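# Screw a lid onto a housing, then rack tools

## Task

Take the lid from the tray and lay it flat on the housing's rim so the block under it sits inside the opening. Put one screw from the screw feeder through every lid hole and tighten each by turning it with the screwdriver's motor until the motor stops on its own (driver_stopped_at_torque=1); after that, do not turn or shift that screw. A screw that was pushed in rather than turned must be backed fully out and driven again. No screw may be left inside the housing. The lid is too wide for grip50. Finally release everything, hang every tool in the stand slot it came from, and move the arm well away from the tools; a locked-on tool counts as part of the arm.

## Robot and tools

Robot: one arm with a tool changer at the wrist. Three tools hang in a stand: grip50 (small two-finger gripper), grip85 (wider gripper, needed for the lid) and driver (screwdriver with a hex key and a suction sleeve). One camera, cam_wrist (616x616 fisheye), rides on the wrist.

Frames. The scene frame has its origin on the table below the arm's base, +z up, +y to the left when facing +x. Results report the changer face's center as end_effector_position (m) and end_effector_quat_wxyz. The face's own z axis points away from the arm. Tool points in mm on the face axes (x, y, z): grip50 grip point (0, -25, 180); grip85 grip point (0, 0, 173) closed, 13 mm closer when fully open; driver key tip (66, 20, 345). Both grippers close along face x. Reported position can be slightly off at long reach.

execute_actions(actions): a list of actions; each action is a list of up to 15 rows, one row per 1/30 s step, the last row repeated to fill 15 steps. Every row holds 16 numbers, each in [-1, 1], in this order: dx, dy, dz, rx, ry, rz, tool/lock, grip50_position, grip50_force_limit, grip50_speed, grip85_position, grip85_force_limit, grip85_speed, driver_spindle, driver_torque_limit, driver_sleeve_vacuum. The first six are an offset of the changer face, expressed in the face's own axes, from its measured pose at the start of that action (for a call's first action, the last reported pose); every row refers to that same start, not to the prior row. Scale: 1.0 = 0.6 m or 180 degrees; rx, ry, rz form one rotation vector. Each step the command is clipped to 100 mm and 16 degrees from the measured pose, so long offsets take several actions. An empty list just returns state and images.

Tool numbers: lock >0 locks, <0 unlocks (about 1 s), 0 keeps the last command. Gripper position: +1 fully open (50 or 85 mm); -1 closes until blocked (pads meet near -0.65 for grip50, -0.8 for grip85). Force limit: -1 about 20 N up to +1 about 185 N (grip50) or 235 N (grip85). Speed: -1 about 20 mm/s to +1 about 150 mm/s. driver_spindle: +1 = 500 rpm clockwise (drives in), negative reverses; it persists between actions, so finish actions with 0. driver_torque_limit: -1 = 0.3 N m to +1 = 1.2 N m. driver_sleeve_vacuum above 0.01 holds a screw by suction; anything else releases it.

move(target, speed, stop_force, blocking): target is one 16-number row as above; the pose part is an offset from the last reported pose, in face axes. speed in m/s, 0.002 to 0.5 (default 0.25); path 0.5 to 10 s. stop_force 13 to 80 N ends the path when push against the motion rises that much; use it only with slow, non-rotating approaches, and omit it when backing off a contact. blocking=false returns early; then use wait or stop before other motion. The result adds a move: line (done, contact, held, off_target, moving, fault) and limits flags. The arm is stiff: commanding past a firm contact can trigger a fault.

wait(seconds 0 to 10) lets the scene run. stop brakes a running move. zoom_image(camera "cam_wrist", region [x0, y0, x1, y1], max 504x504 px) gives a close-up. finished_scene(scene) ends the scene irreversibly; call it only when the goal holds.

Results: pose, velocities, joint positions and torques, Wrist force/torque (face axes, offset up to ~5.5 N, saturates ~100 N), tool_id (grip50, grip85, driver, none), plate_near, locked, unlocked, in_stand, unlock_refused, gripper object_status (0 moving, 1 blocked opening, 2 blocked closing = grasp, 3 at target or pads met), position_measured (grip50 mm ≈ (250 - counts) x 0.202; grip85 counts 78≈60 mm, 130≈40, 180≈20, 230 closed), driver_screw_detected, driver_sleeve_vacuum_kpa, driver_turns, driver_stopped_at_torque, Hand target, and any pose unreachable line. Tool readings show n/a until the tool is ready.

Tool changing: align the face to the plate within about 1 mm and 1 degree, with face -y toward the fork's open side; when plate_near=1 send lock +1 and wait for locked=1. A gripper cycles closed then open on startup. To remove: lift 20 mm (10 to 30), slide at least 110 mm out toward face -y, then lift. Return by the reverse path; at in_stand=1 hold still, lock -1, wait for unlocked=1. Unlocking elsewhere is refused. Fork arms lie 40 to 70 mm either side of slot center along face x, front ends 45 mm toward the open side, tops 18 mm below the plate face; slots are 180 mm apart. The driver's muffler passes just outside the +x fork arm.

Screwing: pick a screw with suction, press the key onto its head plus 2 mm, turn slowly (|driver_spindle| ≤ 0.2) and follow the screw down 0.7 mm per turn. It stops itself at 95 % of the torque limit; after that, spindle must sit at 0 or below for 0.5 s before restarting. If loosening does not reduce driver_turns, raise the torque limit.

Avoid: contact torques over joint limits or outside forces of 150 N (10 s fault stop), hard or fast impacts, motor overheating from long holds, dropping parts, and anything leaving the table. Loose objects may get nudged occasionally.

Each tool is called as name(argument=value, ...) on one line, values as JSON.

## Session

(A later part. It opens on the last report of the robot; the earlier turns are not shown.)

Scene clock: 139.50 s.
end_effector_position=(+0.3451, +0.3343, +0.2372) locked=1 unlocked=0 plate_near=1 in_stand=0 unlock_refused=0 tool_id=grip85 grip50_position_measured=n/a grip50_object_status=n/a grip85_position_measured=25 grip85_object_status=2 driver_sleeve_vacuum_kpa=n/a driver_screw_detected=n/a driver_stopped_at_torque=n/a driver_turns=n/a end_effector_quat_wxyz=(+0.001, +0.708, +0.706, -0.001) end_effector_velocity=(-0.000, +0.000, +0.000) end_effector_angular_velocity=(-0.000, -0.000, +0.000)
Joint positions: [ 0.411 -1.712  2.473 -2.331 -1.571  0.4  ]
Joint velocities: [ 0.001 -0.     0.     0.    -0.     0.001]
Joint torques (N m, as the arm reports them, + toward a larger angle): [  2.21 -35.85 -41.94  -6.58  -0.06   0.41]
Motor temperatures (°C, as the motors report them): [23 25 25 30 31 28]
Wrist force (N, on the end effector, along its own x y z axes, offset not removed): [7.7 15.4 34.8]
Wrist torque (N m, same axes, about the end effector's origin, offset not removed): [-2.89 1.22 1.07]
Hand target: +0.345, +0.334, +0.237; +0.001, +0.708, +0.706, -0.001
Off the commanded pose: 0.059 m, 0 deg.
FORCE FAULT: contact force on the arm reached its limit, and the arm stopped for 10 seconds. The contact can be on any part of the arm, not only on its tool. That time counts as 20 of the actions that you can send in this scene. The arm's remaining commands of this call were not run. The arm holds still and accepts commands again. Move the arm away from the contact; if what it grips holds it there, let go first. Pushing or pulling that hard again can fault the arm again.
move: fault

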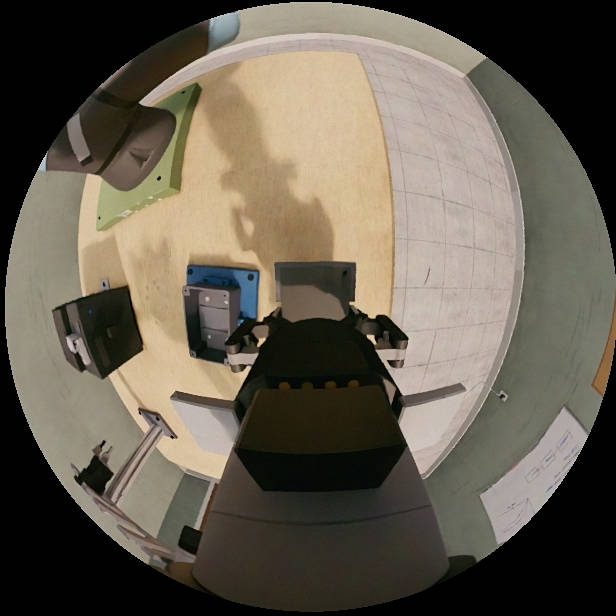

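move(target=[0,0,0,0,0,0,0,0,0,0,1,-0.3,-1,0,0,0])

move(target=[0,0,-0.04,0,0,0,0,0,0,0,1,-0.3,-1,0,0,0], speed=0.03)

move(target=[0,0,0,0,0,0,0,0,0,0,0.75,-0.3,-1,0,0,0])

move(target=[0,0,0.04,0,0,0,0,0,0,0,0.75,-0.3,-1,0,0,0], speed=0.004, stop_force=15)

Scene clock: 150.60 s.
end_effector_position=(+0.3451, +0.3343, +0.2372) locked=1 unlocked=0 plate_near=1 in_stand=0 unlock_refused=0 tool_id=grip85 grip50_position_measured=n/a grip50_object_status=n/a grip85_position_measured=3 grip85_object_status=3 driver_sleeve_vacuum_kpa=n/a driver_screw_detected=n/a driver_stopped_at_torque=n/a driver_turns=n/a end_effector_quat_wxyz=(+0.001, +0.708, +0.706, -0.001) end_effector_velocity=(-0.000, +0.000, -0.000) end_effector_angular_velocity=(+0.001, +0.001, +0.000)
Joint positions: [ 0.411 -1.712  2.473 -2.331 -1.571  0.4  ]
Joint velocities: [-0.     0.     0.    -0.     0.001 -0.   ]
Joint torques (N m, as the arm reports them, + toward a larger angle): [  1.31 -43.84 -49.29  -3.87  -1.47   0.15]
Motor temperatures (°C, as the motors report them): [23 25 25 30 31 28]
Wrist force (N, on the end effector, along its own x y z axes, offset not removed): [-0.8 -1.7 3.7]
Wrist torque (N m, same axes, about the end effector's origin, offset not removed): [-0.20 -0.07 0.16]
Hand target: +0.345, +0.334, +0.237; +0.001, +0.708, +0.706, -0.001
Off the commanded pose: 0.000 m, 0 deg.
move: done

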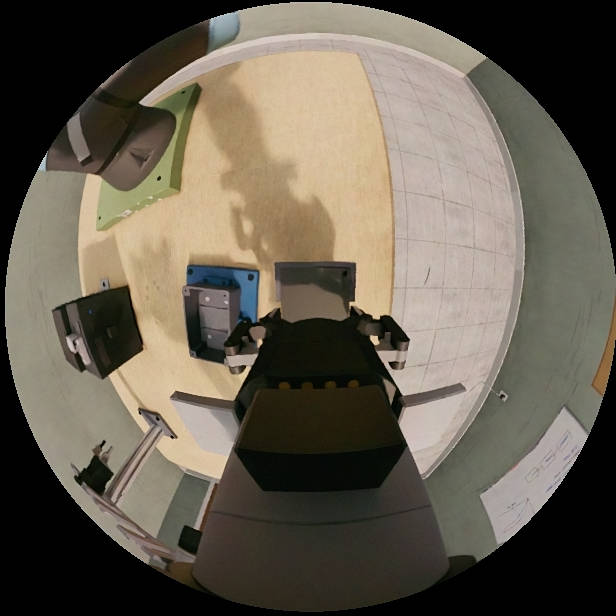

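Scene clock: 151.73 s.
end_effector_position=(+0.3451, +0.3344, +0.2610) locked=1 unlocked=0 plate_near=1 in_stand=0 unlock_refused=0 tool_id=grip85 grip50_position_measured=n/a grip50_object_status=n/a grip85_position_measured=3 grip85_object_status=3 driver_sleeve_vacuum_kpa=n/a driver_screw_detected=n/a driver_stopped_at_torque=n/a driver_turns=n/a end_effector_quat_wxyz=(+0.001, +0.708, +0.706, -0.001) end_effector_velocity=(+0.000, -0.000, +0.002) end_effector_angular_velocity=(+0.000, -0.001, +0.000)
Joint positions: [ 0.411 -1.753  2.449 -2.266 -1.571  0.4  ]
Joint velocities: [-0.    -0.003 -0.002  0.005 -0.    -0.001]
Joint torques (N m, as the arm reports them, + toward a larger angle): [  7.6  -43.46 -51.91  -4.14  -2.62   1.58]
Motor temperatures (°C, as the motors report them): [23 25 25 30 31 28]
Wrist force (N, on the end effector, along its own x y z axes, offset not removed): [-3.8 -1.3 0.7]
Wrist torque (N m, same axes, about the end effector's origin, offset not removed): [-0.28 0.18 0.19]
Hand target: +0.345, +0.334, +0.261; +0.001, +0.708, +0.706, -0.001
Off the commanded pose: 0.000 m, 0 deg.
move: done

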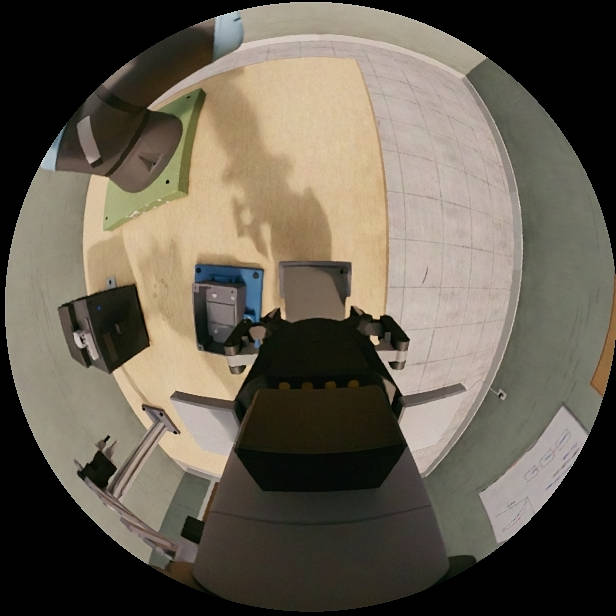

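Scene clock: 152.73 s.
end_effector_position=(+0.3452, +0.3344, +0.2610) locked=1 unlocked=0 plate_near=1 in_stand=0 unlock_refused=0 tool_id=grip85 grip50_position_measured=n/a grip50_object_status=n/a grip85_position_measured=35 grip85_object_status=3 driver_sleeve_vacuum_kpa=n/a driver_screw_detected=n/a driver_stopped_at_torque=n/a driver_turns=n/a end_effector_quat_wxyz=(+0.001, +0.708, +0.706, -0.001) end_effector_velocity=(-0.000, +0.000, -0.000) end_effector_angular_velocity=(+0.001, +0.001, -0.000)
Joint positions: [ 0.411 -1.753  2.449 -2.266 -1.571  0.4  ]
Joint velocities: [ 0.     0.     0.001 -0.     0.001  0.   ]
Joint torques (N m, as the arm reports them, + toward a larger angle): [  6.83 -19.22 -36.24  -9.66  -2.17   1.16]
Motor temperatures (°C, as the motors report them): [23 25 25 30 31 28]
Wrist force (N, on the end effector, along its own x y z axes, offset not removed): [-0.3 -0.8 1.0]
Wrist torque (N m, same axes, about the end effector's origin, offset not removed): [-0.34 -0.10 0.23]
Hand target: +0.345, +0.334, +0.261; +0.001, +0.708, +0.706, -0.001
Off the commanded pose: 0.000 m, 0 deg.
move: done

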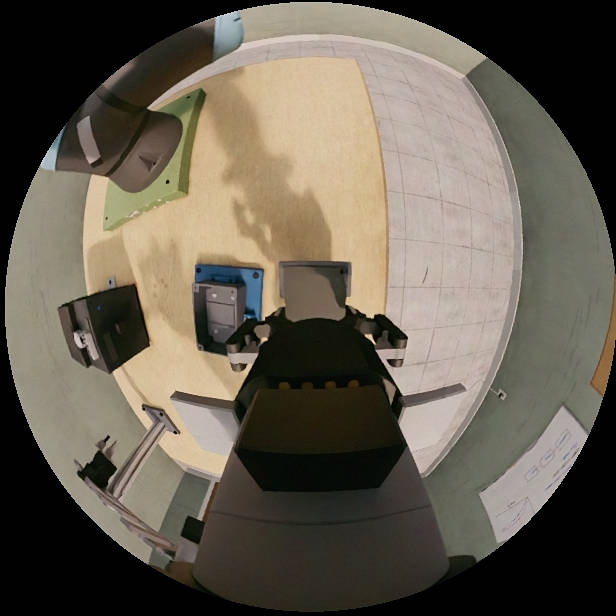

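Scene clock: 156.10 s.
end_effector_position=(+0.3452, +0.3344, +0.2491) locked=1 unlocked=0 plate_near=1 in_stand=0 unlock_refused=0 tool_id=grip85 grip50_position_measured=n/a grip50_object_status=n/a grip85_position_measured=35 grip85_object_status=3 driver_sleeve_vacuum_kpa=n/a driver_screw_detected=n/a driver_stopped_at_torque=n/a driver_turns=n/a end_effector_quat_wxyz=(+0.001, +0.708, +0.706, -0.001) end_effector_velocity=(-0.001, -0.001, +0.000) end_effector_angular_velocity=(-0.001, +0.003, -0.001)
Joint positions: [ 0.411 -1.733  2.461 -2.299 -1.571  0.4  ]
Joint velocities: [-0.    -0.002 -0.     0.005 -0.     0.   ]
Joint torques (N m, as the arm reports them, + toward a larger angle): [  3.86 -31.87 -36.24   0.6   -2.07   1.01]
Motor temperatures (°C, as the motors report them): [23 25 25 30 31 28]
Wrist force (N, on the end effector, along its own x y z axes, offset not removed): [-1.2 2.8 -24.3]
Wrist torque (N m, same axes, about the end effector's origin, offset not removed): [-0.86 1.13 0.17]
Hand target: +0.345, +0.334, +0.249; +0.001, +0.708, +0.706, -0.001
Off the commanded pose: 0.012 m, 0 deg.
move: contact

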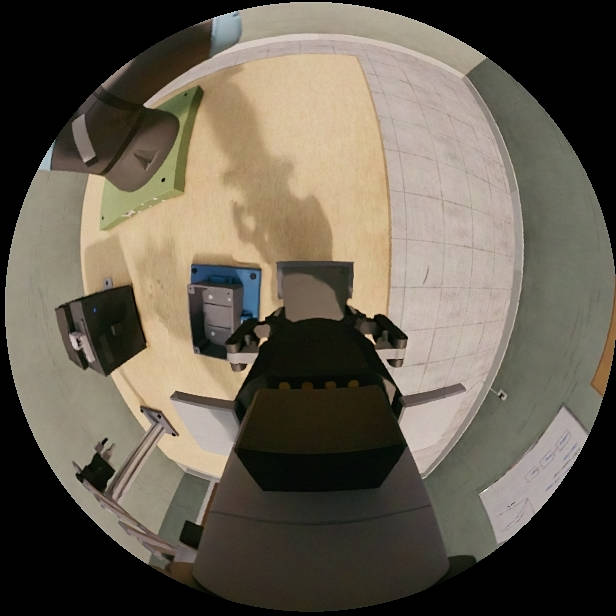

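move(target=[0,0,-0.001,0,0,0,0,0,0,0,1,-0.5,-1,0,0,0])

move(target=[0,0,0.0103,0,0,0,0,0,0,0,1,-0.5,-1,0,0,0], speed=0.01)

move(target=[0,0,0,0,0,0,0,0,0,0,-1,-0.5,-1,0,0,0])

move(target=[0,0,-0.02,0,0,0,0,0,0,0,-1,-0.5,-1,0,0,0], speed=0.006, stop_force=80)

Scene clock: 166.60 s.
end_effector_position=(+0.3452, +0.3344, +0.2497) locked=1 unlocked=0 plate_near=1 in_stand=0 unlock_refused=0 tool_id=grip85 grip50_position_measured=n/a grip50_object_status=n/a grip85_position_measured=3 grip85_object_status=3 driver_sleeve_vacuum_kpa=n/a driver_screw_detected=n/a driver_stopped_at_torque=n/a driver_turns=n/a end_effector_quat_wxyz=(+0.001, +0.708, +0.706, -0.001) end_effector_velocity=(+0.000, -0.000, +0.000) end_effector_angular_velocity=(-0.001, -0.001, -0.000)
Joint positions: [ 0.411 -1.734  2.46  -2.297 -1.571  0.4  ]
Joint velocities: [-0.    -0.    -0.001 -0.    -0.002  0.   ]
Joint torques (N m, as the arm reports them, + toward a larger angle): [  4.95 -44.55 -51.57  -4.13  -1.86   1.09]
Motor temperatures (°C, as the motors report them): [23 25 25 30 31 28]
Wrist force (N, on the end effector, along its own x y z axes, offset not removed): [-0.5 -0.3 1.6]
Wrist torque (N m, same axes, about the end effector's origin, offset not removed): [-0.18 -0.02 -0.02]
Hand target: +0.345, +0.334, +0.250; +0.001, +0.708, +0.706, -0.001
Off the commanded pose: 0.000 m, 0 deg.
move: done

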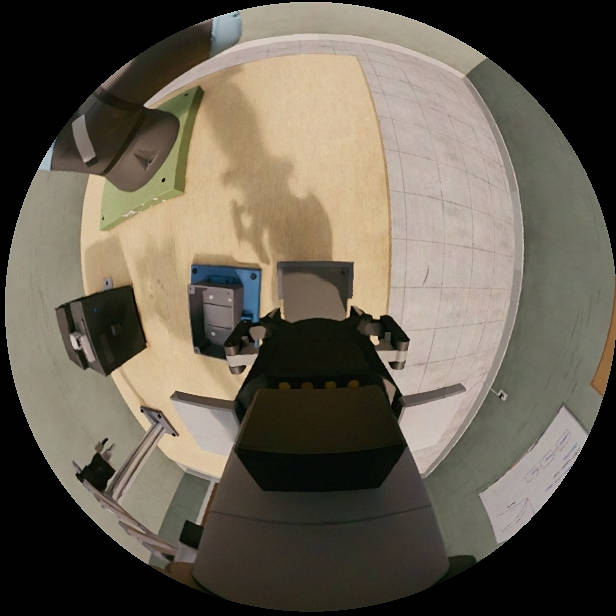

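Scene clock: 167.43 s.
end_effector_position=(+0.3452, +0.3343, +0.2437) locked=1 unlocked=0 plate_near=1 in_stand=0 unlock_refused=0 tool_id=grip85 grip50_position_measured=n/a grip50_object_status=n/a grip85_position_measured=3 grip85_object_status=3 driver_sleeve_vacuum_kpa=n/a driver_screw_detected=n/a driver_stopped_at_torque=n/a driver_turns=n/a end_effector_quat_wxyz=(+0.001, +0.708, +0.706, -0.001) end_effector_velocity=(+0.000, -0.000, -0.002) end_effector_angular_velocity=(-0.000, -0.000, -0.000)
Joint positions: [ 0.411 -1.723  2.467 -2.313 -1.571  0.4  ]
Joint velocities: [-0.     0.003  0.002 -0.005 -0.     0.   ]
Joint torques (N m, as the arm reports them, + toward a larger angle): [  3.97 -19.63 -35.7   -9.85  -1.65   1.38]
Motor temperatures (°C, as the motors report them): [23 25 25 30 31 28]
Wrist force (N, on the end effector, along its own x y z axes, offset not removed): [-2.3 -2.0 -1.0]
Wrist torque (N m, same axes, about the end effector's origin, offset not removed): [-0.24 0.10 0.01]
Hand target: +0.345, +0.334, +0.244; +0.001, +0.708, +0.706, -0.001
Off the commanded pose: 0.000 m, 0 deg.
move: done

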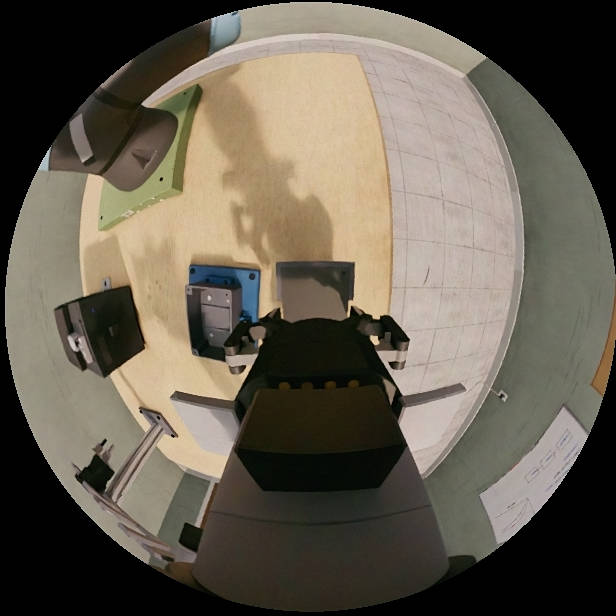

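Scene clock: 168.20 s.
end_effector_position=(+0.3452, +0.3343, +0.2438) locked=1 unlocked=0 plate_near=1 in_stand=0 unlock_refused=0 tool_id=grip85 grip50_position_measured=n/a grip50_object_status=n/a grip85_position_measured=24 grip85_object_status=2 driver_sleeve_vacuum_kpa=n/a driver_screw_detected=n/a driver_stopped_at_torque=n/a driver_turns=n/a end_effector_quat_wxyz=(+0.001, +0.708, +0.706, -0.001) end_effector_velocity=(+0.000, -0.000, +0.000) end_effector_angular_velocity=(-0.000, -0.000, -0.001)
Joint positions: [ 0.411 -1.723  2.466 -2.313 -1.571  0.4  ]
Joint velocities: [-0.     0.    -0.001  0.    -0.001  0.001]
Joint torques (N m, as the arm reports them, + toward a larger angle): [  3.58  -6.   -34.21  -8.18   0.51   1.23]
Motor temperatures (°C, as the motors report them): [23 25 25 30 31 28]
Wrist force (N, on the end effector, along its own x y z axes, offset not removed): [-15.1 -28.8 -74.2]
Wrist torque (N m, same axes, about the end effector's origin, offset not removed): [4.97 -3.55 0.55]
Hand target: +0.345, +0.334, +0.244; +0.001, +0.708, +0.706, -0.001
Off the commanded pose: 0.000 m, 0 deg.
move: done

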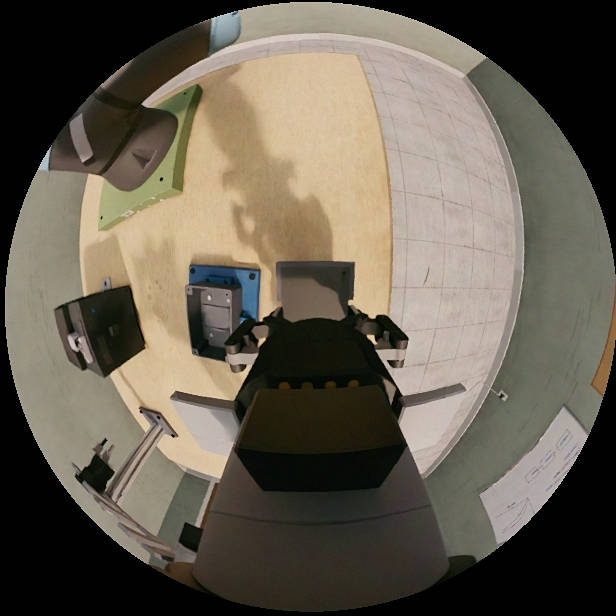

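Scene clock: 170.43 s.
end_effector_position=(+0.3452, +0.3344, +0.2557) locked=1 unlocked=0 plate_near=1 in_stand=0 unlock_refused=0 tool_id=grip85 grip50_position_measured=n/a grip50_object_status=n/a grip85_position_measured=25 grip85_object_status=2 driver_sleeve_vacuum_kpa=n/a driver_screw_detected=n/a driver_stopped_at_torque=n/a driver_turns=n/a end_effector_quat_wxyz=(+0.001, +0.708, +0.706, -0.001) end_effector_velocity=(+0.000, +0.000, +0.001) end_effector_angular_velocity=(-0.000, -0.001, +0.000)
Joint positions: [ 0.411 -1.744  2.454 -2.281 -1.571  0.4  ]
Joint velocities: [ 0.    -0.002 -0.001  0.003 -0.    -0.   ]
Joint torques (N m, as the arm reports them, + toward a larger angle): [  5.35 -44.53 -53.09  -4.23   0.43   1.56]
Motor temperatures (°C, as the motors report them): [23 25 25 30 31 28]
Wrist force (N, on the end effector, along its own x y z axes, offset not removed): [-0.8 -4.4 0.7]
Wrist torque (N m, same axes, about the end effector's origin, offset not removed): [-0.49 -0.14 0.22]
Hand target: +0.345, +0.334, +0.256; +0.001, +0.708, +0.706, -0.001
Off the commanded pose: 0.000 m, 0 deg.
move: done

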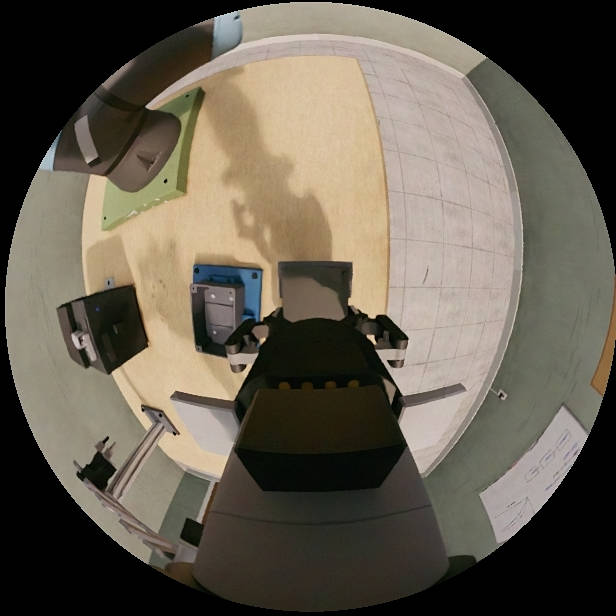

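move(target=[0,0,-0.04,0,0,0,0,0,0,0,-1,-0.5,-1,0,0,0], speed=0.05)

move(target=[-0.26,0.16,0,0,0,0.04,0,0,0,0,-1,-0.5,-1,0,0,0], speed=0.15)

zoom_image(camera="cam_wrist", region=[235,160,395,320])

Scene clock: 177.53 s.
end_effector_position=(+0.3452, +0.3345, +0.2795) locked=1 unlocked=0 plate_near=1 in_stand=0 unlock_refused=0 tool_id=grip85 grip50_position_measured=n/a grip50_object_status=n/a grip85_position_measured=25 grip85_object_status=2 driver_sleeve_vacuum_kpa=n/a driver_screw_detected=n/a driver_stopped_at_torque=n/a driver_turns=n/a end_effector_quat_wxyz=(+0.001, +0.708, +0.706, -0.001) end_effector_velocity=(-0.000, +0.000, +0.002) end_effector_angular_velocity=(-0.001, +0.000, +0.001)
Joint positions: [ 0.411 -1.782  2.429 -2.217 -1.571  0.4  ]
Joint velocities: [ 0.    -0.003 -0.002  0.006 -0.    -0.   ]
Joint torques (N m, as the arm reports them, + toward a larger angle): [ 14.96 -38.91 -53.87  -4.32   0.37   0.29]
Motor temperatures (°C, as the motors report them): [23 25 25 30 31 28]
Wrist force (N, on the end effector, along its own x y z axes, offset not removed): [-1.3 -1.3 2.3]
Wrist torque (N m, same axes, about the end effector's origin, offset not removed): [-0.32 0.02 0.13]
Hand target: +0.345, +0.334, +0.280; +0.001, +0.708, +0.706, -0.001
Off the commanded pose: 0.000 m, 0 deg.
move: done

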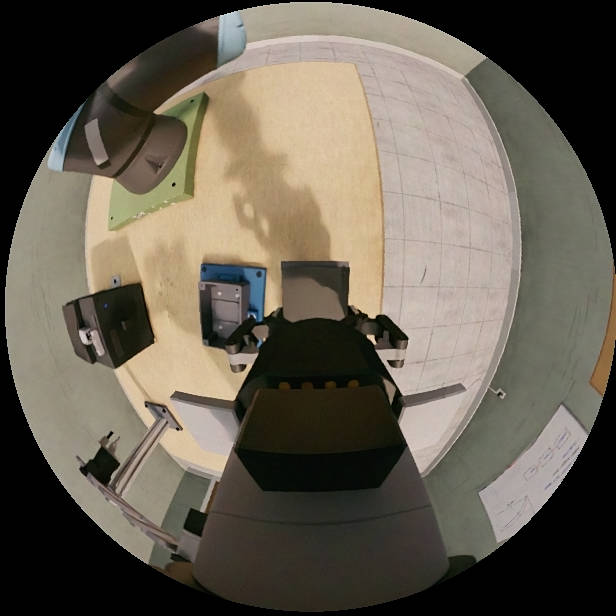

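Scene clock: 179.27 s.
end_effector_position=(+0.4408, +0.1784, +0.2801) locked=1 unlocked=0 plate_near=1 in_stand=0 unlock_refused=0 tool_id=grip85 grip50_position_measured=n/a grip50_object_status=n/a grip85_position_measured=25 grip85_object_status=2 driver_sleeve_vacuum_kpa=n/a driver_screw_detected=n/a driver_stopped_at_torque=n/a driver_turns=n/a end_effector_quat_wxyz=(+0.001, +0.751, +0.660, -0.001) end_effector_velocity=(+0.002, -0.002, +0.000) end_effector_angular_velocity=(-0.000, -0.001, -0.002)
Joint positions: [ 0.022 -1.792  2.436 -2.214 -1.571  0.137]
Joint velocities: [-0.004  0.001 -0.001 -0.    -0.    -0.003]
Joint torques (N m, as the arm reports them, + toward a larger angle): [-16.55 -20.75 -55.07  -9.99   1.76  -1.49]
Motor temperatures (°C, as the motors report them): [23 25 25 30 31 28]
Wrist force (N, on the end effector, along its own x y z axes, offset not removed): [0.6 -1.8 6.6]
Wrist torque (N m, same axes, about the end effector's origin, offset not removed): [-0.28 -0.13 0.11]
Hand target: +0.441, +0.178, +0.280; +0.001, +0.751, +0.660, -0.001
Off the commanded pose: 0.000 m, 0 deg.
move: done

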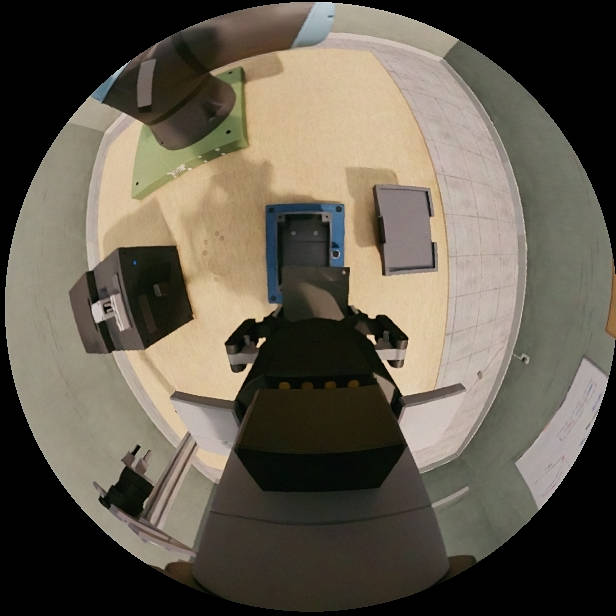

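Region (235, 160, 395, 320) of cam_wrist's 616x616 image, scaled by 3.150, with more detail than that image has.

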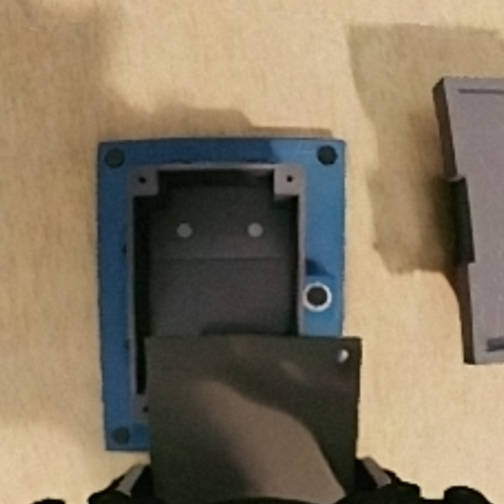

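move(target=[-0.026,-0.107,0.035,0,0,0,0,0,0,0,-1,-0.5,-1,0,0,0], speed=0.08)

zoom_image(camera="cam_wrist", region=[265,230,365,330])

Scene clock: 188.33 s.
end_effector_position=(+0.3753, +0.1710, +0.2591) locked=1 unlocked=0 plate_near=1 in_stand=0 unlock_refused=0 tool_id=grip85 grip50_position_measured=n/a grip50_object_status=n/a grip85_position_measured=25 grip85_object_status=2 driver_sleeve_vacuum_kpa=n/a driver_screw_detected=n/a driver_stopped_at_torque=n/a driver_turns=n/a end_effector_quat_wxyz=(+0.001, +0.751, +0.660, -0.001) end_effector_velocity=(-0.001, -0.000, -0.000) end_effector_angular_velocity=(+0.000, -0.000, -0.000)
Joint positions: [ 0.004 -1.906  2.554 -2.218 -1.571  0.119]
Joint velocities: [-0.001 -0.004  0.002  0.001  0.    -0.   ]
Joint torques (N m, as the arm reports them, + toward a larger angle): [-15.71 -26.72 -41.37  -4.46  -2.06  -1.8 ]
Motor temperatures (°C, as the motors report them): [23 25 25 30 31 28]
Wrist force (N, on the end effector, along its own x y z axes, offset not removed): [1.5 -1.2 3.7]
Wrist torque (N m, same axes, about the end effector's origin, offset not removed): [-0.10 -0.24 0.15]
Hand target: +0.375, +0.171, +0.259; +0.001, +0.751, +0.660, -0.001
Off the commanded pose: 0.000 m, 0 deg.
move: done

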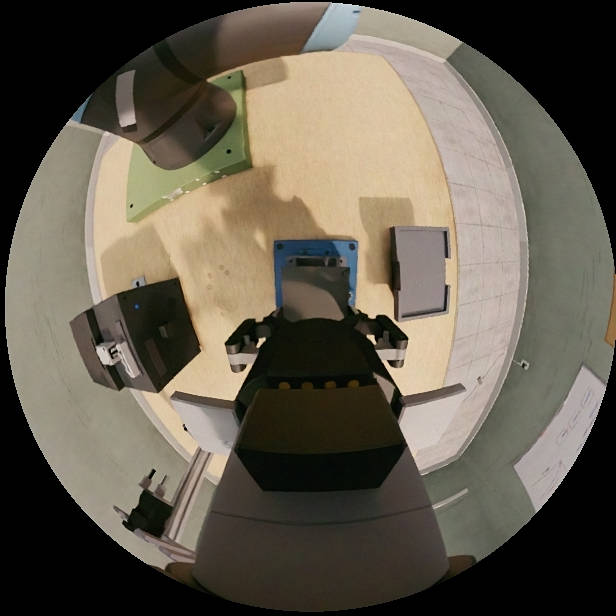

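Region (265, 230, 365, 330) of cam_wrist's 616x616 image, scaled by 5.040, with more detail than that image has.

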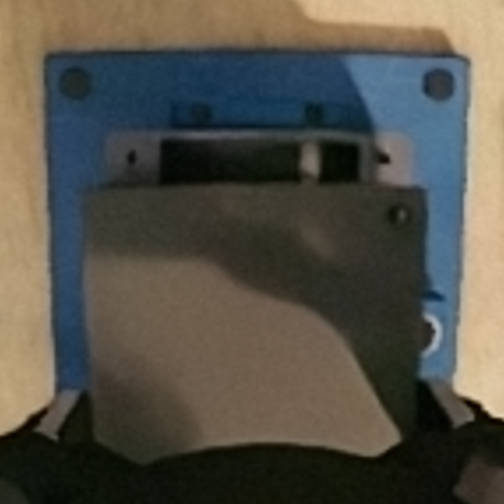

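move(target=[0.0023,-0.0217,0.01,0,0,0,0,0,0,0,-1,-0.5,-1,0,0,0], speed=0.03)

move(target=[0,0,0.04,0,0,0,0,0,0,0,-1,-0.5,-1,0,0,0], speed=0.004, stop_force=14)

zoom_image(camera="cam_wrist", region=[265,230,365,330])

Scene clock: 199.23 s.
end_effector_position=(+0.3628, +0.1740, +0.2532) locked=1 unlocked=0 plate_near=1 in_stand=0 unlock_refused=0 tool_id=grip85 grip50_position_measured=n/a grip50_object_status=n/a grip85_position_measured=25 grip85_object_status=2 driver_sleeve_vacuum_kpa=n/a driver_screw_detected=n/a driver_stopped_at_torque=n/a driver_turns=n/a end_effector_quat_wxyz=(+0.001, +0.751, +0.660, -0.001) end_effector_velocity=(-0.002, +0.000, -0.001) end_effector_angular_velocity=(-0.000, +0.000, -0.001)
Joint positions: [ 0.012 -1.922  2.576 -2.224 -1.571  0.126]
Joint velocities: [ 0.001 -0.002  0.003 -0.    -0.     0.002]
Joint torques (N m, as the arm reports them, + toward a larger angle): [ 19.14 -30.5  -40.88 -10.09  -1.86   1.72]
Motor temperatures (°C, as the motors report them): [23 25 25 30 31 28]
Wrist force (N, on the end effector, along its own x y z axes, offset not removed): [-0.2 -0.1 -2.0]
Wrist torque (N m, same axes, about the end effector's origin, offset not removed): [-0.16 -0.10 -0.06]
Hand target: +0.363, +0.174, +0.253; +0.001, +0.751, +0.660, -0.001
Off the commanded pose: 0.000 m, 0 deg.
move: done

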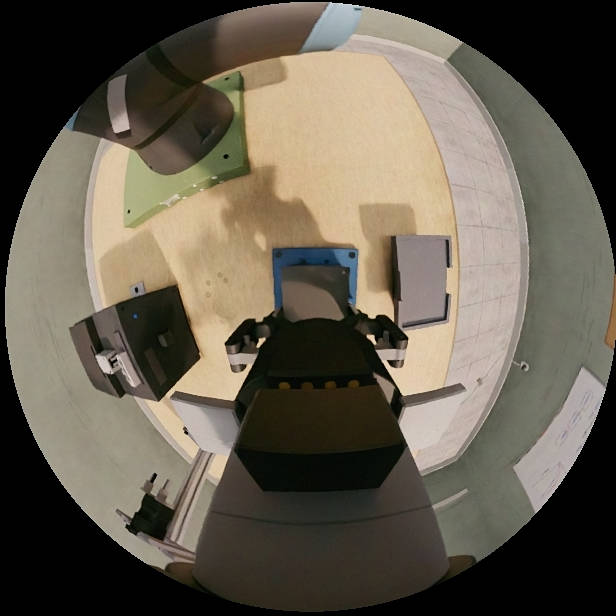

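Scene clock: 203.67 s.
end_effector_position=(+0.3627, +0.1739, +0.2369) locked=1 unlocked=0 plate_near=1 in_stand=0 unlock_refused=0 tool_id=grip85 grip50_position_measured=n/a grip50_object_status=n/a grip85_position_measured=25 grip85_object_status=2 driver_sleeve_vacuum_kpa=n/a driver_screw_detected=n/a driver_stopped_at_torque=n/a driver_turns=n/a end_effector_quat_wxyz=(+0.001, +0.751, +0.660, -0.001) end_effector_velocity=(+0.001, +0.000, +0.002) end_effector_angular_velocity=(+0.000, -0.001, +0.000)
Joint positions: [ 0.012 -1.891  2.595 -2.275 -1.571  0.126]
Joint velocities: [ 0.    -0.002 -0.002  0.004  0.    -0.   ]
Joint torques (N m, as the arm reports them, + toward a larger angle): [-15.57 -24.37 -45.73  -4.17  -1.77  -1.48]
Motor temperatures (°C, as the motors report them): [23 25 25 30 31 28]
Wrist force (N, on the end effector, along its own x y z axes, offset not removed): [0.9 -6.2 -21.4]
Wrist torque (N m, same axes, about the end effector's origin, offset not removed): [1.00 -0.02 1.01]
Hand target: +0.363, +0.174, +0.237; +0.001, +0.751, +0.660, -0.001
Off the commanded pose: 0.008 m, 0 deg.
move: contact

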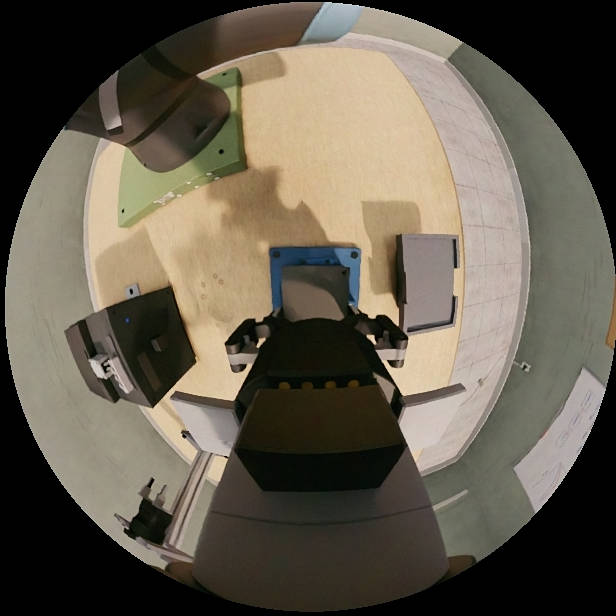

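Region (265, 230, 365, 330) of cam_wrist's 616x616 image, scaled by 5.040, with more detail than that image has.

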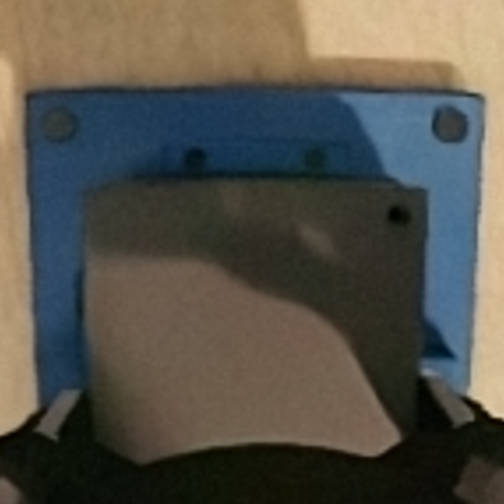

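move(target=[0,0,-0.0005,0,0,0,0,0,0,0,1,-0.5,-1,0,0,0])

move(target=[0,0,-0.04,0,0,0,0,0,0,0,1,-0.5,-1,0,0,0], speed=0.05)

move(target=[-0.22,0.15,0,0,0,0,0,0,0,0,1,-0.5,-1,0,0,0])

zoom_image(camera="cam_wrist", region=[330,170,480,320])

zoom_image(camera="cam_wrist", region=[80,170,280,370])

Scene clock: 215.43 s.
end_effector_position=(+0.3627, +0.1739, +0.2372) locked=1 unlocked=0 plate_near=1 in_stand=0 unlock_refused=0 tool_id=grip85 grip50_position_measured=n/a grip50_object_status=n/a grip85_position_measured=3 grip85_object_status=0 driver_sleeve_vacuum_kpa=n/a driver_screw_detected=n/a driver_stopped_at_torque=n/a driver_turns=n/a end_effector_quat_wxyz=(+0.001, +0.751, +0.660, -0.001) end_effector_velocity=(+0.000, -0.000, +0.000) end_effector_angular_velocity=(-0.001, -0.000, +0.000)
Joint positions: [ 0.012 -1.892  2.595 -2.274 -1.571  0.126]
Joint velocities: [-0.     0.    -0.     0.    -0.001 -0.   ]
Joint torques (N m, as the arm reports them, + toward a larger angle): [-14.55 -27.08 -51.84  -4.12  -1.67  -1.37]
Motor temperatures (°C, as the motors report them): [23 25 25 30 31 28]
Wrist force (N, on the end effector, along its own x y z axes, offset not removed): [-1.1 -1.1 -2.0]
Wrist torque (N m, same axes, about the end effector's origin, offset not removed): [-0.36 -0.08 0.16]
Hand target: +0.363, +0.174, +0.237; +0.001, +0.751, +0.660, -0.001
Off the commanded pose: 0.000 m, 0 deg.
move: done

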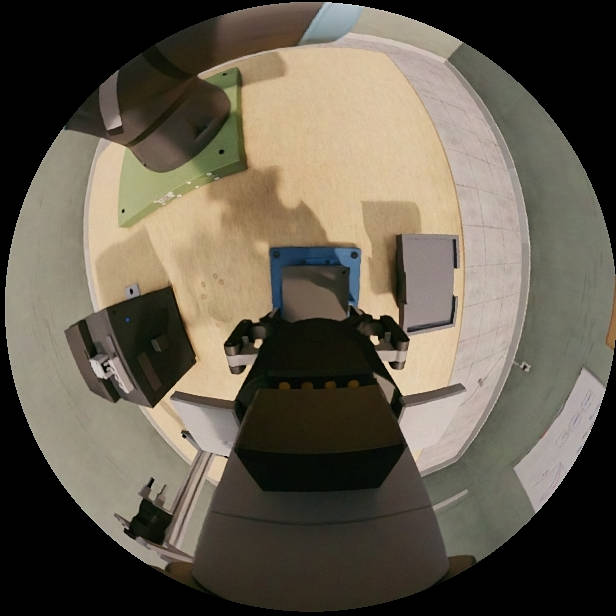

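Scene clock: 216.27 s.
end_effector_position=(+0.3627, +0.1740, +0.2610) locked=1 unlocked=0 plate_near=1 in_stand=0 unlock_refused=0 tool_id=grip85 grip50_position_measured=n/a grip50_object_status=n/a grip85_position_measured=3 grip85_object_status=3 driver_sleeve_vacuum_kpa=n/a driver_screw_detected=n/a driver_stopped_at_torque=n/a driver_turns=n/a end_effector_quat_wxyz=(+0.001, +0.751, +0.660, -0.001) end_effector_velocity=(-0.000, +0.000, +0.002) end_effector_angular_velocity=(-0.001, +0.001, +0.001)
Joint positions: [ 0.012 -1.937  2.566 -2.2   -1.571  0.127]
Joint velocities: [ 0.    -0.004 -0.002  0.007 -0.001 -0.001]
Joint torques (N m, as the arm reports them, + toward a larger angle): [  1.95 -26.82 -54.85  -4.15  -1.61   0.37]
Motor temperatures (°C, as the motors report them): [23 25 25 30 31 28]
Wrist force (N, on the end effector, along its own x y z axes, offset not removed): [3.1 -0.8 -1.7]
Wrist torque (N m, same axes, about the end effector's origin, offset not removed): [-0.16 -0.41 0.12]
Hand target: +0.363, +0.174, +0.261; +0.001, +0.751, +0.660, -0.001
Off the commanded pose: 0.000 m, 0 deg.
move: done

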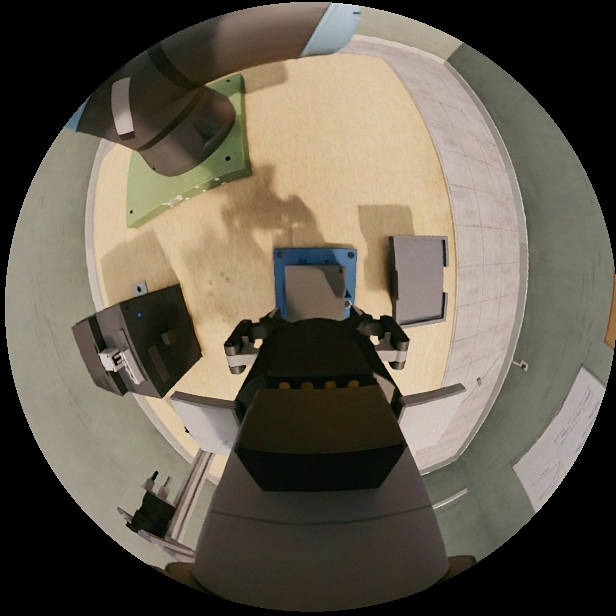

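Scene clock: 217.50 s.
end_effector_position=(+0.4351, +0.0318, +0.2616) locked=1 unlocked=0 plate_near=1 in_stand=0 unlock_refused=0 tool_id=grip85 grip50_position_measured=n/a grip50_object_status=n/a grip85_position_measured=3 grip85_object_status=3 driver_sleeve_vacuum_kpa=n/a driver_screw_detected=n/a driver_stopped_at_torque=n/a driver_turns=n/a end_effector_quat_wxyz=(+0.001, +0.751, +0.660, -0.001) end_effector_velocity=(+0.001, -0.002, -0.000) end_effector_angular_velocity=(+0.001, -0.000, +0.001)
Joint positions: [-0.325 -1.85   2.517 -2.237 -1.571 -0.21 ]
Joint velocities: [-0.004  0.003 -0.002 -0.002  0.001 -0.004]
Joint torques (N m, as the arm reports them, + toward a larger angle): [-14.78  -9.35 -53.77 -10.1    2.    -1.99]
Motor temperatures (°C, as the motors report them): [23 25 25 30 31 28]
Wrist force (N, on the end effector, along its own x y z axes, offset not removed): [-1.2 -0.2 0.5]
Wrist torque (N m, same axes, about the end effector's origin, offset not removed): [-0.28 0.00 0.12]
Hand target: +0.435, +0.032, +0.262; +0.001, +0.751, +0.660, -0.001
Off the commanded pose: 0.000 m, 0 deg.
move: done

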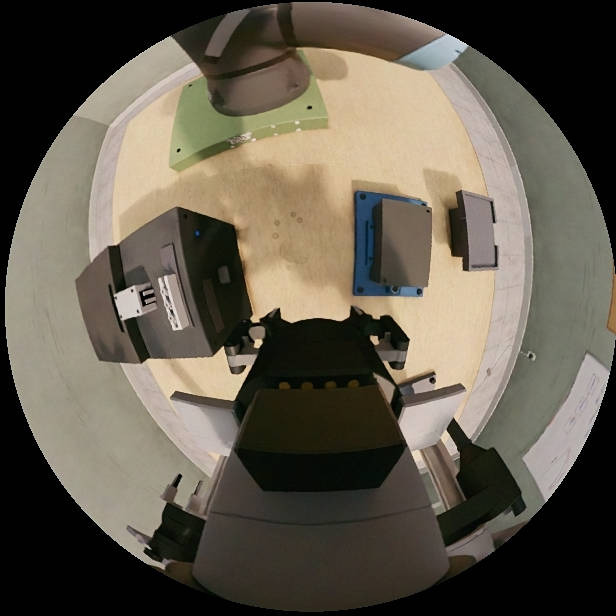

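Region (330, 170, 480, 320) of cam_wrist's 616x616 image, scaled by 3.360, with more detail than that image has.

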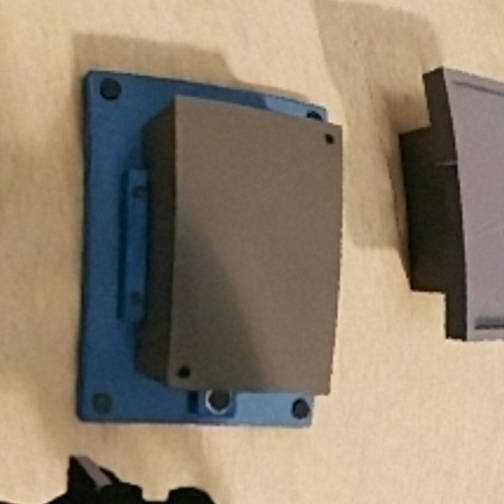

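Region (80, 170, 280, 370) of cam_wrist's 616x616 image, scaled by 2.520, with more detail than that image has.

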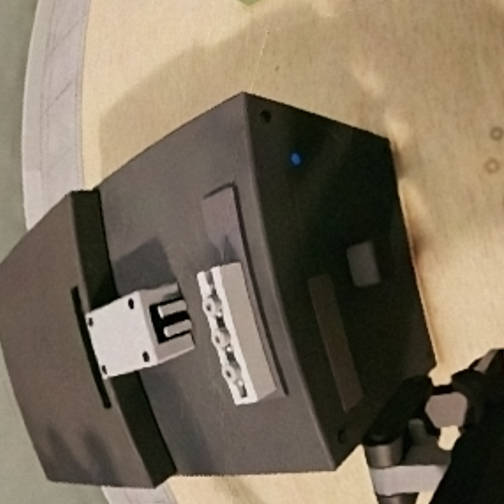

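move(target=[-0.1012,0.15,-0.2815,0,0,-0.0812,0,0,0,0,1,0,0,0,0,0])

Scene clock: 224.70 s.
end_effector_position=(+0.5165, -0.0393, +0.4305) locked=1 unlocked=0 plate_near=1 in_stand=0 unlock_refused=0 tool_id=grip85 grip50_position_measured=n/a grip50_object_status=n/a grip85_position_measured=3 grip85_object_status=3 driver_sleeve_vacuum_kpa=n/a driver_screw_detected=n/a driver_stopped_at_torque=n/a driver_turns=n/a end_effector_quat_wxyz=(+0.001, +0.661, +0.750, -0.001) end_effector_velocity=(+0.001, -0.001, +0.002) end_effector_angular_velocity=(-0.001, +0.000, +0.003)
Joint positions: [-0.407 -1.857  2.184 -1.897 -1.571 -0.547]
Joint velocities: [-0.     0.001 -0.005  0.003 -0.001 -0.003]
Joint torques (N m, as the arm reports them, + toward a larger angle): [-17.73 -19.2  -60.46  -3.97   1.41  -1.66]
Motor temperatures (°C, as the motors report them): [23 25 25 30 31 28]
Wrist force (N, on the end effector, along its own x y z axes, offset not removed): [-0.3 -1.6 -2.5]
Wrist torque (N m, same axes, about the end effector's origin, offset not removed): [-0.18 -0.06 0.17]
Hand target: +0.517, -0.039, +0.431; +0.001, +0.661, +0.750, -0.001
Off the commanded pose: 0.000 m, 0 deg.
move: done

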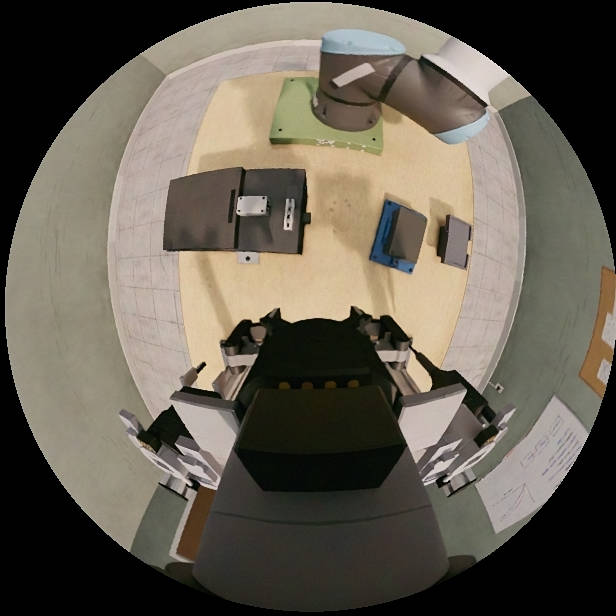

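move(target=[-0.001,0.2197,0,0,0,0,0,0,0,0,1,0,0,0,0,0], speed=0.1)

move(target=[0,0,0.0325,0,0,0,0,0,0,0,1,0,0,0,0,0], speed=0.01, stop_force=25)

execute_actions(actions=[[[0,0,0,0,0,0,-1,0,0,0,1,0,0,0,0,0]],[[0,0,0,0,0,0,-1,0,0,0,1,0,0,0,0,0]],[[0,0,0,0,0,0,-1,0,0,0,1,0,0,0,0,0]]])

Scene clock: 234.63 s.
end_effector_position=(+0.6471, -0.0232, +0.4305) locked=1 unlocked=0 plate_near=1 in_stand=0 unlock_refused=0 tool_id=grip85 grip50_position_measured=n/a grip50_object_status=n/a grip85_position_measured=3 grip85_object_status=3 driver_sleeve_vacuum_kpa=n/a driver_screw_detected=n/a driver_stopped_at_torque=n/a driver_turns=n/a end_effector_quat_wxyz=(+0.001, +0.661, +0.750, -0.001) end_effector_velocity=(+0.002, +0.000, +0.000) end_effector_angular_velocity=(+0.001, +0.000, -0.000)
Joint positions: [-0.296 -1.617  1.989 -1.943 -1.571 -0.436]
Joint velocities: [ 0.001  0.004 -0.004  0.001  0.001  0.001]
Joint torques (N m, as the arm reports them, + toward a larger angle): [ 18.97 -43.65 -60.47 -10.    -2.38   1.71]
Motor temperatures (°C, as the motors report them): [23 25 25 30 31 28]
Wrist force (N, on the end effector, along its own x y z axes, offset not removed): [-2.2 -2.9 -1.5]
Wrist torque (N m, same axes, about the end effector's origin, offset not removed): [-0.32 0.00 0.14]
Hand target: +0.647, -0.023, +0.431; +0.001, +0.661, +0.750, -0.001
Off the commanded pose: 0.000 m, 0 deg.
move: done

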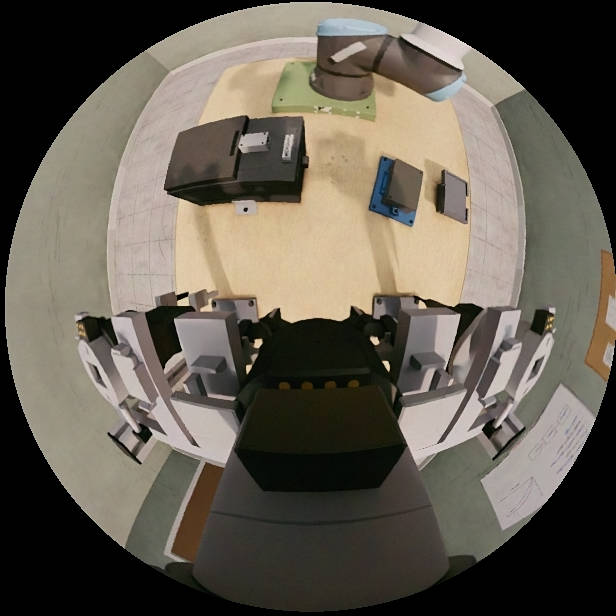

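Scene clock: 236.80 s.
end_effector_position=(+0.6471, -0.0232, +0.4112) locked=1 unlocked=0 plate_near=1 in_stand=1 unlock_refused=0 tool_id=grip85 grip50_position_measured=n/a grip50_object_status=n/a grip85_position_measured=3 grip85_object_status=3 driver_sleeve_vacuum_kpa=n/a driver_screw_detected=n/a driver_stopped_at_torque=n/a driver_turns=n/a end_effector_quat_wxyz=(+0.001, +0.661, +0.750, -0.001) end_effector_velocity=(+0.000, -0.001, -0.001) end_effector_angular_velocity=(-0.001, -0.001, -0.000)
Joint positions: [-0.296 -1.604  2.013 -1.98  -1.571 -0.436]
Joint velocities: [-0.001  0.001  0.002 -0.004 -0.001 -0.   ]
Joint torques (N m, as the arm reports them, + toward a larger angle): [ -3.99 -43.13 -44.94 -10.05  -1.78  -1.65]
Motor temperatures (°C, as the motors report them): [23 25 25 30 31 28]
Wrist force (N, on the end effector, along its own x y z axes, offset not removed): [-1.6 0.6 -0.8]
Wrist torque (N m, same axes, about the end effector's origin, offset not removed): [-0.09 0.07 0.14]
Hand target: +0.647, -0.023, +0.411; +0.001, +0.661, +0.750, -0.001
Off the commanded pose: 0.000 m, 0 deg.
move: done

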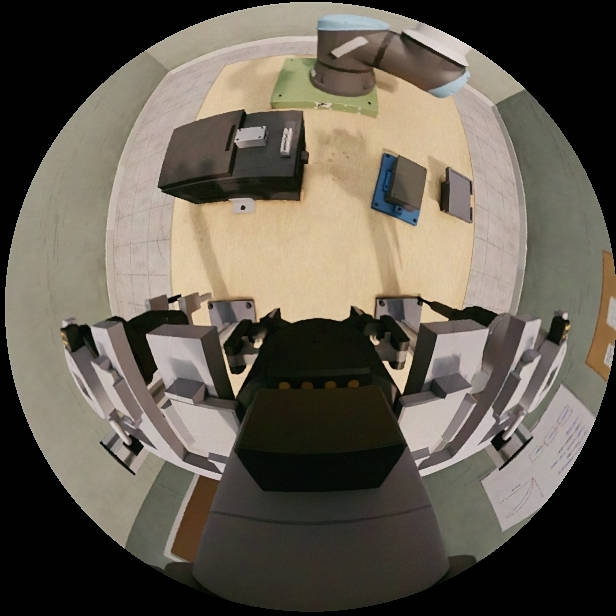

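Scene clock: 238.30 s.
end_effector_position=(+0.6471, -0.0232, +0.4111) locked=0 unlocked=1 plate_near=1 in_stand=1 unlock_refused=0 tool_id=none grip50_position_measured=n/a grip50_object_status=n/a grip85_position_measured=n/a grip85_object_status=n/a driver_sleeve_vacuum_kpa=n/a driver_screw_detected=n/a driver_stopped_at_torque=n/a driver_turns=n/a end_effector_quat_wxyz=(+0.001, +0.661, +0.750, -0.001) end_effector_velocity=(-0.000, +0.000, -0.000) end_effector_angular_velocity=(+0.000, +0.000, +0.001)
Joint positions: [-0.296 -1.603  2.013 -1.98  -1.571 -0.436]
Joint velocities: [ 0.  0.  0. -0.  0. -0.]
Joint torques (N m, as the arm reports them, + toward a larger angle): [ -1.99 -55.3  -51.93  -6.71  -1.94  -1.62]
Motor temperatures (°C, as the motors report them): [23 25 25 30 31 28]
Wrist force (N, on the end effector, along its own x y z axes, offset not removed): [-0.8 -1.4 -0.1]
Wrist torque (N m, same axes, about the end effector's origin, offset not removed): [-0.30 -0.17 -0.01]
Hand target: +0.647, -0.023, +0.411; +0.001, +0.661, +0.750, -0.001
Off the commanded pose: 0.000 m, 0 deg.

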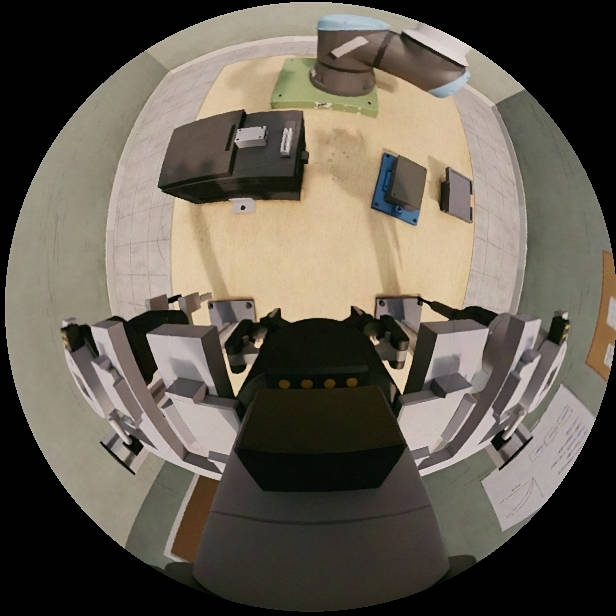

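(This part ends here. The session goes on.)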